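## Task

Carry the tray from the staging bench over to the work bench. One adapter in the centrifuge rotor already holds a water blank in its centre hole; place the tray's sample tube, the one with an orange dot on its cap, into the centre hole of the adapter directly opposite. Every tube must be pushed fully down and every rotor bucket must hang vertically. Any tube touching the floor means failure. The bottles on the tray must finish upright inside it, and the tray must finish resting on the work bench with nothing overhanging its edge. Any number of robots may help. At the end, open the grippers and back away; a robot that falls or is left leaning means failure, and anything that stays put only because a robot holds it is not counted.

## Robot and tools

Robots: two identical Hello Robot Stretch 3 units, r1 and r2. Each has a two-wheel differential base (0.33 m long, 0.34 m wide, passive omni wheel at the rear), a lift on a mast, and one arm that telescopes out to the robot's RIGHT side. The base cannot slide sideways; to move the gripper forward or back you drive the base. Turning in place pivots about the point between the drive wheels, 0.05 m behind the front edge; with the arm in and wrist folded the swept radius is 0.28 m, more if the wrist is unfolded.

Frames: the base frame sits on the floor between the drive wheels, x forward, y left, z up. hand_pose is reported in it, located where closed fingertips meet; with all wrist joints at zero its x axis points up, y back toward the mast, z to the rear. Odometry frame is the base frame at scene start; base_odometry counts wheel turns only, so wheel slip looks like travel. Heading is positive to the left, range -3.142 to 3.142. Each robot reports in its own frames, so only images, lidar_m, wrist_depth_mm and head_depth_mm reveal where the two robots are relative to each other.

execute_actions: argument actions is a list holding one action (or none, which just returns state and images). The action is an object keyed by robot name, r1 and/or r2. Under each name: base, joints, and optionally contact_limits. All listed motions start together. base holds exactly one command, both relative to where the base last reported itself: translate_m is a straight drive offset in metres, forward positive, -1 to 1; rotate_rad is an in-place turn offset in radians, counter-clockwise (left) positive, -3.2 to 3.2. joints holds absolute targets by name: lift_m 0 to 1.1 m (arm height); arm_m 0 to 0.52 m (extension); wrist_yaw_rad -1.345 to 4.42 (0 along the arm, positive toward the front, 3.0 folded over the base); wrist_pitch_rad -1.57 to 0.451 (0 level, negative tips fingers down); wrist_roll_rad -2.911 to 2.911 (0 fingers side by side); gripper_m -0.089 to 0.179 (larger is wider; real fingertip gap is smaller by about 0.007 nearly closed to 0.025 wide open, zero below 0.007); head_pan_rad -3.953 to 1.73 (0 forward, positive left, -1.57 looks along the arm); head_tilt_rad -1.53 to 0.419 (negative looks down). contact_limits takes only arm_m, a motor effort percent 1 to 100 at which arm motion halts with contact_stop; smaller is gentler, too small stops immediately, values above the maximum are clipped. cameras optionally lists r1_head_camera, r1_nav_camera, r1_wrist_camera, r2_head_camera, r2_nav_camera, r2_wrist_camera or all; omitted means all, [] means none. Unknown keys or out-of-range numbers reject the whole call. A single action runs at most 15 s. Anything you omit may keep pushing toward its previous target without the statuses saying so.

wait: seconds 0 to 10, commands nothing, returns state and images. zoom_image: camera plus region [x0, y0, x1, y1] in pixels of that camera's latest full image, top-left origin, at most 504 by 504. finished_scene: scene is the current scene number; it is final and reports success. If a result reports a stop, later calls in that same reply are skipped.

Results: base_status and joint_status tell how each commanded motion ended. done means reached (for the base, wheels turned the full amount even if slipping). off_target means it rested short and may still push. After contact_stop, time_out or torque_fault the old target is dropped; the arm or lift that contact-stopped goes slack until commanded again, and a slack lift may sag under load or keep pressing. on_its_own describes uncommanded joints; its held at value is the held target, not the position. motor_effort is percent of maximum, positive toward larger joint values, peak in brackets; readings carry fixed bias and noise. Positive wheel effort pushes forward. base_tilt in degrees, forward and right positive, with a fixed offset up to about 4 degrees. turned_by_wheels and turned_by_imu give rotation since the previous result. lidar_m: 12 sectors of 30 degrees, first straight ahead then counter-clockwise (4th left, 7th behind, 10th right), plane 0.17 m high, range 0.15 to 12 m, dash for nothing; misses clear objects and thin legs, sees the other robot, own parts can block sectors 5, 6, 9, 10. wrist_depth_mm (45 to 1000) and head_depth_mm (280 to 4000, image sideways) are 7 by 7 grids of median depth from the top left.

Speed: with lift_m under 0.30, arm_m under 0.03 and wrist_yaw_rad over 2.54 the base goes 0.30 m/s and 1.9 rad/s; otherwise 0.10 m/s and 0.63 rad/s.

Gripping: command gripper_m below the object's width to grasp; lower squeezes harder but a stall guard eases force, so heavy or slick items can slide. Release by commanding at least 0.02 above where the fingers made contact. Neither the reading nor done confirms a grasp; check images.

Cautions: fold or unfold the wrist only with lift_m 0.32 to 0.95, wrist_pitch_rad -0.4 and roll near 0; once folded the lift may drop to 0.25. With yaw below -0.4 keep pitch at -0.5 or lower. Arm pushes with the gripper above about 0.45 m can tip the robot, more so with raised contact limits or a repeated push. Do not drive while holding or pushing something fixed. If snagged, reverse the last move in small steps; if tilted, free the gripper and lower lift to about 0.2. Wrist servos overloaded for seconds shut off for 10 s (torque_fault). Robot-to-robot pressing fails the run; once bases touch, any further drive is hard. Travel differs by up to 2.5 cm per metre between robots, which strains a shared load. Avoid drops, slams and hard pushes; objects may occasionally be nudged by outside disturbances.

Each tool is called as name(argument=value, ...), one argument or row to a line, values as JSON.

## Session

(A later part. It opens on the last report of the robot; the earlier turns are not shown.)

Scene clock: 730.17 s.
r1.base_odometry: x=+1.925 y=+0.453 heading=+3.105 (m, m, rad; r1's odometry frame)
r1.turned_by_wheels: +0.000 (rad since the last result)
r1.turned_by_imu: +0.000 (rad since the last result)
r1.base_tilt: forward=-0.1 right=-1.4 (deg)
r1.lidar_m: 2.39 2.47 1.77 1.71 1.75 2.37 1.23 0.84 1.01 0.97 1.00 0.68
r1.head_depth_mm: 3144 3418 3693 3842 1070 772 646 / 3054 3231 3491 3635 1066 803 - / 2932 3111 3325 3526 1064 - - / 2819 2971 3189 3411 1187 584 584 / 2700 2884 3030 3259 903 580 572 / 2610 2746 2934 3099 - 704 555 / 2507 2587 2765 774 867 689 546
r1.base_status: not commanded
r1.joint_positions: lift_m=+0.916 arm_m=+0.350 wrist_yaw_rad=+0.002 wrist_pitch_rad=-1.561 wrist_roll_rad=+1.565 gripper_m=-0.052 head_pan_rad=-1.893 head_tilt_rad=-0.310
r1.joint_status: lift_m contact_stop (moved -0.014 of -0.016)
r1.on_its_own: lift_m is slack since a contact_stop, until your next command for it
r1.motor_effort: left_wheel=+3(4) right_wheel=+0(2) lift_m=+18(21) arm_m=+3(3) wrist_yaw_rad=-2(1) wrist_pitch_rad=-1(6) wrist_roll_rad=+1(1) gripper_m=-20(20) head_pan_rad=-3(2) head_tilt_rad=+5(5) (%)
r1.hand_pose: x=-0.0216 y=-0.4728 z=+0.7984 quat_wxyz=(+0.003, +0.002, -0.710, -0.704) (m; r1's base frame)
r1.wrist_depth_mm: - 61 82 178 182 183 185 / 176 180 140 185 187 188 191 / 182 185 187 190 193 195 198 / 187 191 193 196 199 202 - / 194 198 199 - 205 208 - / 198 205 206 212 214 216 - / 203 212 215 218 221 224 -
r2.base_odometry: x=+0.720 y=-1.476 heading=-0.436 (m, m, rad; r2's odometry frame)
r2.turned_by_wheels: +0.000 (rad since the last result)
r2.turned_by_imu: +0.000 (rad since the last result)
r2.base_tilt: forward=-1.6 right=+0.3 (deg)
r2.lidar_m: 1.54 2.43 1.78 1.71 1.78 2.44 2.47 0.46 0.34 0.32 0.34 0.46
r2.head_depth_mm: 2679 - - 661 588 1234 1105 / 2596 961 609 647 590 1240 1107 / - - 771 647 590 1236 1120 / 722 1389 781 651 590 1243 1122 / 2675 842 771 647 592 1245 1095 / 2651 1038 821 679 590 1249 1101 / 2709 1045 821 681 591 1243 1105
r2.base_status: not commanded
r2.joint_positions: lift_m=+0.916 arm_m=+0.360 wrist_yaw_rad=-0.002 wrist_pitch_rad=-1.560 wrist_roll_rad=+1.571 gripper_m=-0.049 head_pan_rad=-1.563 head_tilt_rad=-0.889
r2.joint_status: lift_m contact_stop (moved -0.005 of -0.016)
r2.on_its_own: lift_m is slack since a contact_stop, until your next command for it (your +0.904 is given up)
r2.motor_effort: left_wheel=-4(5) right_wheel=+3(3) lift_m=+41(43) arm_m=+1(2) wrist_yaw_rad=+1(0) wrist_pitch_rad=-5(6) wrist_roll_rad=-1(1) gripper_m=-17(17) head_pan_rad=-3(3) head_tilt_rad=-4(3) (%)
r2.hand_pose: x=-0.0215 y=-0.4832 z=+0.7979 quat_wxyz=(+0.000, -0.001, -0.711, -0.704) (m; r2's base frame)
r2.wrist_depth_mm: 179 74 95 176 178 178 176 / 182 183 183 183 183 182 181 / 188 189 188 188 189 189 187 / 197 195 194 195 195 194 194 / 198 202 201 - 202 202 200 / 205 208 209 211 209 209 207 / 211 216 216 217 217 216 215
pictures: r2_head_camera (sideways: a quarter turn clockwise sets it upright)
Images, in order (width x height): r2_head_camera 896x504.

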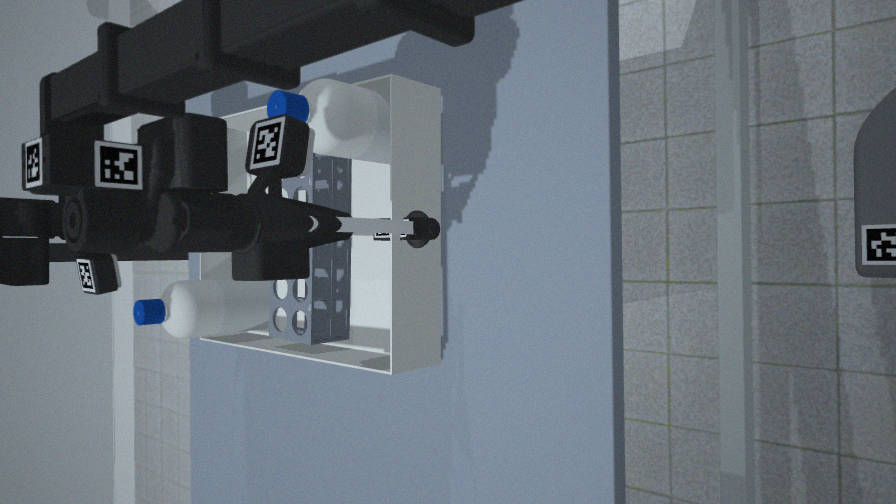

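Landed.

execute_actions(
  actions=[
    {"r2":{"joints":{"gripper_m":0.06,"lift_m":0.918}},"r1":{"joints":{"gripper_m":0.06,"lift_m":0.918}}},
  ],
  cameras=[],
)

execute_actions(
  actions=[
    {"r2":{"joints":{"lift_m":1.1}},"r1":{"joints":{"lift_m":1.1}}},
  ],
  cameras=[],
)

execute_actions(
  actions=[
    {"r2":{"joints":{"arm_m":0.0}},"r1":{"joints":{"arm_m":0.0}}},
  ],
  cameras=["r2_head_camera","r1_nav_camera","r2_nav_camera"],
)

Scene clock: 736.80 s.
r1.base_odometry: x=+1.925 y=+0.453 heading=+3.105 (m, m, rad; r1's odometry frame)
r1.turned_by_wheels: +0.000 (rad since the last result)
r1.turned_by_imu: +0.001 (rad since the last result)
r1.base_tilt: forward=-0.3 right=-1.4 (deg)
r1.lidar_m: 2.39 2.48 1.78 1.70 1.76 2.37 1.23 0.84 1.01 0.97 1.00 0.68
r1.head_depth_mm: 3177 3397 3674 3882 1070 775 644 / 3050 3287 3492 3675 1064 802 - / 2893 3132 3345 3529 1088 - - / 2809 2985 3167 3369 1190 584 582 / 2693 2849 3031 3226 - 580 571 / 2607 2750 2940 3064 - 704 556 / 2511 2583 2738 769 884 689 542
r1.base_status: not commanded
r1.joint_positions: lift_m=+0.918 arm_m=+0.350 wrist_yaw_rad=+0.002 wrist_pitch_rad=-1.555 wrist_roll_rad=+1.565 gripper_m=+0.060 head_pan_rad=-1.893 head_tilt_rad=-0.310
r1.joint_status: all done
r1.motor_effort: left_wheel=+3(3) right_wheel=-1(1) lift_m=+21(24) arm_m=+3(3) wrist_yaw_rad=-2(2) wrist_pitch_rad=-3(4) wrist_roll_rad=+2(1) gripper_m=+1(80) head_pan_rad=-2(3) head_tilt_rad=+4(4) (%)
r1.hand_pose: x=-0.0216 y=-0.4742 z=+0.8000 quat_wxyz=(+0.003, +0.002, -0.712, -0.702) (m; r1's base frame)
r1.wrist_depth_mm: - 62 82 180 182 184 186 / 177 181 140 186 187 189 192 / 183 187 189 192 194 196 198 / 189 192 194 197 200 202 - / 194 199 200 203 206 209 - / 198 206 210 211 217 216 - / 204 213 216 219 223 226 -
r2.base_odometry: x=+0.720 y=-1.476 heading=-0.436 (m, m, rad; r2's odometry frame)
r2.turned_by_wheels: +0.000 (rad since the last result)
r2.turned_by_imu: +0.000 (rad since the last result)
r2.base_tilt: forward=-1.5 right=+0.3 (deg)
r2.lidar_m: 1.54 2.44 1.78 1.72 1.78 2.45 2.48 0.46 0.34 0.32 0.34 0.46
r2.head_depth_mm: 2669 - - 658 590 1246 1095 / 2612 945 605 647 591 1237 1104 / - - 769 648 592 1245 1118 / 690 1388 785 647 591 1250 1115 / 2715 836 771 648 592 1244 1104 / 2724 1042 820 677 591 1244 1103 / 2691 1031 822 679 591 1246 1106
r2.base_status: not commanded
r2.joint_positions: lift_m=+0.917 arm_m=+0.360 wrist_yaw_rad=-0.002 wrist_pitch_rad=-1.560 wrist_roll_rad=+1.571 gripper_m=+0.060 head_pan_rad=-1.563 head_tilt_rad=-0.889
r2.joint_status: all done
r2.motor_effort: left_wheel=-4(4) right_wheel=+3(3) lift_m=+60(66) arm_m=+0(0) wrist_yaw_rad=+1(1) wrist_pitch_rad=-5(7) wrist_roll_rad=-1(1) gripper_m=+0(80) head_pan_rad=-3(3) head_tilt_rad=-3(3) (%)
r2.hand_pose: x=-0.0215 y=-0.4833 z=+0.7996 quat_wxyz=(+0.000, -0.001, -0.711, -0.703) (m; r2's base frame)
r2.wrist_depth_mm: 178 75 95 177 178 178 177 / 182 183 182 183 184 183 184 / 188 190 189 189 190 189 189 / 196 196 195 195 196 195 195 / 197 202 200 202 201 202 201 / 205 210 211 209 212 209 209 / 211 218 217 217 217 217 217
pictures: none
No camera images: the call's "cameras" was empty. Leave "cameras" out to get every camera's image.

Scene clock: 739.30 s.
r1.base_odometry: x=+1.925 y=+0.453 heading=+3.105 (m, m, rad; r1's odometry frame)
r1.turned_by_wheels: +0.000 (rad since the last result)
r1.turned_by_imu: +0.001 (rad since the last result)
r1.base_tilt: forward=-0.3 right=-1.5 (deg)
r1.lidar_m: 2.39 2.47 1.78 1.70 1.76 2.37 1.23 0.84 1.01 0.97 0.99 0.68
r1.head_depth_mm: 3213 3354 - 3833 1070 769 604 / 3041 3243 - 3719 1060 767 602 / 2954 3081 - 3524 1061 769 602 / 2803 2922 3235 3412 1059 737 584 / 2694 2887 3061 3234 1001 586 572 / 2598 2734 - 3135 1044 705 557 / 2523 2594 - - 968 718 542
r1.base_status: not commanded
r1.joint_positions: lift_m=+1.100 arm_m=+0.350 wrist_yaw_rad=+0.002 wrist_pitch_rad=-1.555 wrist_roll_rad=+1.565 gripper_m=+0.060 head_pan_rad=-1.893 head_tilt_rad=-0.310
r1.joint_status: all done
r1.motor_effort: left_wheel=+3(3) right_wheel=-1(1) lift_m=+22(21) arm_m=+3(3) wrist_yaw_rad=-2(2) wrist_pitch_rad=-3(3) wrist_roll_rad=+1(1) gripper_m=+0(0) head_pan_rad=-3(3) head_tilt_rad=+4(5) (%)
r1.hand_pose: x=-0.0216 y=-0.4742 z=+0.9819 quat_wxyz=(+0.003, +0.002, -0.712, -0.702) (m; r1's base frame)
r1.wrist_depth_mm: 313 310 189 351 356 - - / 352 326 229 364 368 - - / 363 335 369 374 377 - - / 376 324 382 389 390 - - / 382 333 391 402 403 - - / 361 344 367 410 426 - - / 418 421 426 433 437 - -
r2.base_odometry: x=+0.720 y=-1.476 heading=-0.436 (m, m, rad; r2's odometry frame)
r2.turned_by_wheels: +0.000 (rad since the last result)
r2.turned_by_imu: +0.000 (rad since the last result)
r2.base_tilt: forward=-1.5 right=+0.3 (deg)
r2.lidar_m: 1.54 2.44 1.78 1.72 1.78 2.44 2.47 0.46 0.34 0.32 0.34 0.46
r2.head_depth_mm: 2696 1032 816 678 590 1243 1107 / 2792 1031 609 647 589 1245 1111 / 2760 1037 776 647 589 1239 1121 / 2748 1034 788 647 590 1242 1115 / 2692 838 773 648 590 1243 1106 / 2680 1039 821 678 593 1241 1103 / 2725 1032 822 680 591 1245 1094
r2.base_status: not commanded
r2.joint_positions: lift_m=+1.099 arm_m=+0.360 wrist_yaw_rad=-0.002 wrist_pitch_rad=-1.560 wrist_roll_rad=+1.571 gripper_m=+0.060 head_pan_rad=-1.563 head_tilt_rad=-0.889
r2.joint_status: all done
r2.motor_effort: left_wheel=-4(4) right_wheel=+3(2) lift_m=+63(62) arm_m=+1(1) wrist_yaw_rad=+2(0) wrist_pitch_rad=-5(5) wrist_roll_rad=-1(1) gripper_m=+0(0) head_pan_rad=-3(3) head_tilt_rad=-3(3) (%)
r2.hand_pose: x=-0.0215 y=-0.4831 z=+0.9808 quat_wxyz=(+0.000, -0.001, -0.711, -0.704) (m; r2's base frame)
r2.wrist_depth_mm: 346 297 215 346 350 352 - / 364 307 362 361 359 358 - / 375 340 371 374 372 370 - / 390 356 384 387 388 - - / 371 336 392 398 393 - - / 368 348 374 405 416 - - / 432 432 433 427 427 - -
pictures: none
No camera images: the call's "cameras" was empty. Leave "cameras" out to get every camera's image.

Scene clock: 743.13 s.
r1.base_odometry: x=+1.925 y=+0.453 heading=+3.105 (m, m, rad; r1's odometry frame)
r1.turned_by_wheels: +0.000 (rad since the last result)
r1.turned_by_imu: +0.001 (rad since the last result)
r1.base_tilt: forward=-0.3 right=-1.4 (deg)
r1.lidar_m: 2.39 2.47 1.78 1.70 1.75 2.37 1.23 0.84 1.01 0.97 1.00 0.68
r1.head_depth_mm: 3170 - - - - - - / 3019 - - - - - - / 2888 - - - - - - / 2801 - - - - - - / 2713 2832 - - - - - / 2605 2764 - - - - - / 2511 2553 - - - - -
r1.base_status: not commanded
r1.joint_positions: lift_m=+1.100 arm_m=+0.000 wrist_yaw_rad=+0.002 wrist_pitch_rad=-1.555 wrist_roll_rad=+1.566 gripper_m=+0.060 head_pan_rad=-1.893 head_tilt_rad=-0.310
r1.joint_status: all done
r1.motor_effort: left_wheel=+3(3) right_wheel=-1(2) lift_m=+22(22) arm_m=-2(4) wrist_yaw_rad=-2(1) wrist_pitch_rad=-3(3) wrist_roll_rad=+2(1) gripper_m=+0(0) head_pan_rad=-2(3) head_tilt_rad=+5(4) (%)
r1.hand_pose: x=-0.0216 y=-0.1249 z=+0.9819 quat_wxyz=(+0.003, +0.002, -0.712, -0.702) (m; r1's base frame)
r1.wrist_depth_mm: 345 349 - - - - - / 357 360 - - - - - / 367 372 - - - - - / 379 383 - - - - - / 391 395 - - - - - / 406 411 - - - - - / 421 426 - - - - -
r2.base_odometry: x=+0.720 y=-1.476 heading=-0.436 (m, m, rad; r2's odometry frame)
r2.turned_by_wheels: +0.000 (rad since the last result)
r2.turned_by_imu: +0.000 (rad since the last result)
r2.base_tilt: forward=-1.5 right=+0.2 (deg)
r2.lidar_m: 1.54 2.43 1.78 1.72 1.78 2.44 2.47 0.46 0.34 0.32 0.34 0.46
r2.head_depth_mm: - - - - 578 1239 1106 / - - - - - 1182 1096 / - - - - - 1176 - / 2673 1038 803 - - 1239 1113 / 2709 865 783 - 604 1243 1101 / 2702 1044 816 679 590 1234 1106 / 2647 1036 823 680 591 1245 1100
r2.base_status: not commanded
r2.joint_positions: lift_m=+1.099 arm_m=+0.002 wrist_yaw_rad=+0.000 wrist_pitch_rad=-1.561 wrist_roll_rad=+1.571 gripper_m=+0.060 head_pan_rad=-1.563 head_tilt_rad=-0.889
r2.joint_status: all done
joint sent to its limit — the command would take r2.arm_m past its lower limit, so that joint was sent only as far as its limit.
r2.motor_effort: left_wheel=-4(4) right_wheel=+3(3) lift_m=+63(63) arm_m=-4(5) wrist_yaw_rad=+0(2) wrist_pitch_rad=-4(5) wrist_roll_rad=-1(1) gripper_m=+0(0) head_pan_rad=-3(3) head_tilt_rad=-4(3) (%)
r2.hand_pose: x=-0.0215 y=-0.1246 z=+0.9808 quat_wxyz=(+0.000, +0.000, -0.710, -0.704) (m; r2's base frame)
r2.wrist_depth_mm: 356 355 - - - - - / 366 366 - - - - - / 382 376 - - - - - / 389 391 - - - - - / 401 401 - - - - - / 420 418 - - - - - / 436 431 - - - - -
pictures: r1_nav_camera (sideways: a quarter turn counterclockwise sets it upright), r2_head_camera (sideways: a quarter turn clockwise sets it upright), r2_nav_camera (sideways: a quarter turn counterclockwise sets it upright)
Images, in order (width x height): r1_nav_camera 672x504, r2_head_camera 896x504, r2_nav_camera 672x504.

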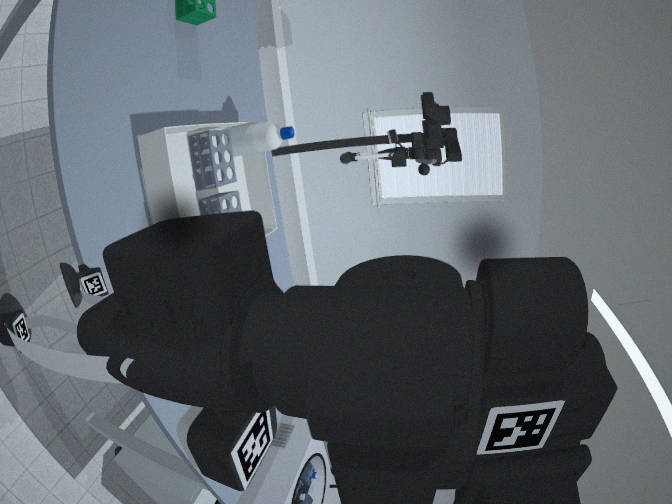

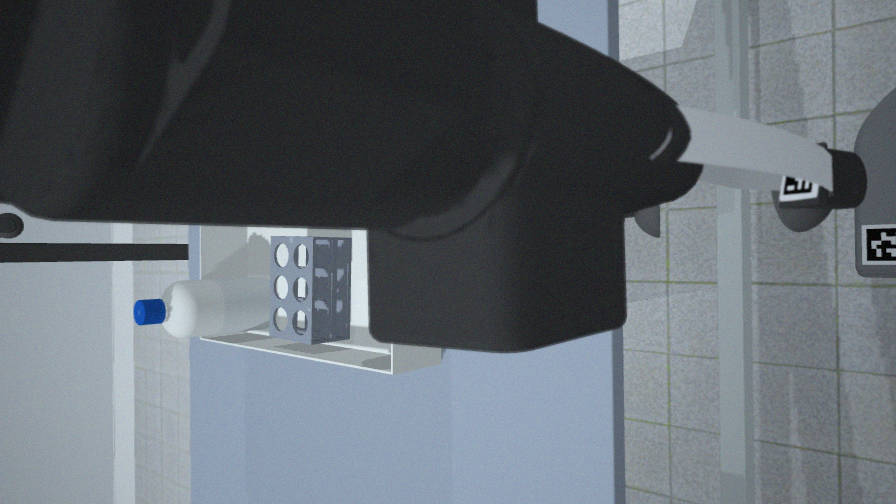

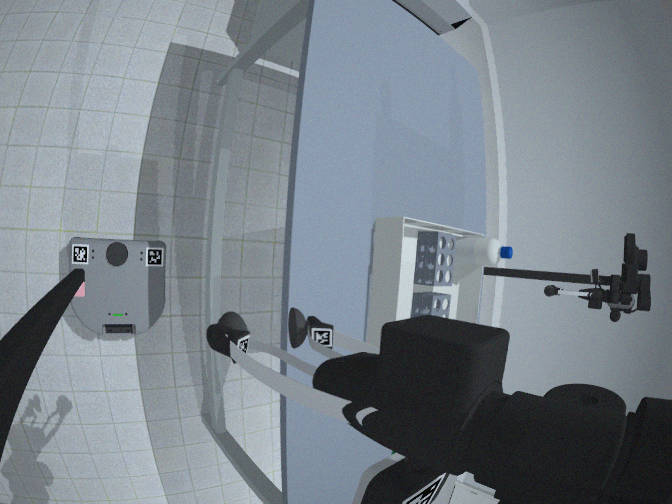

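finished_scene(
  scene=1,
)

The scene is finished: the task was done.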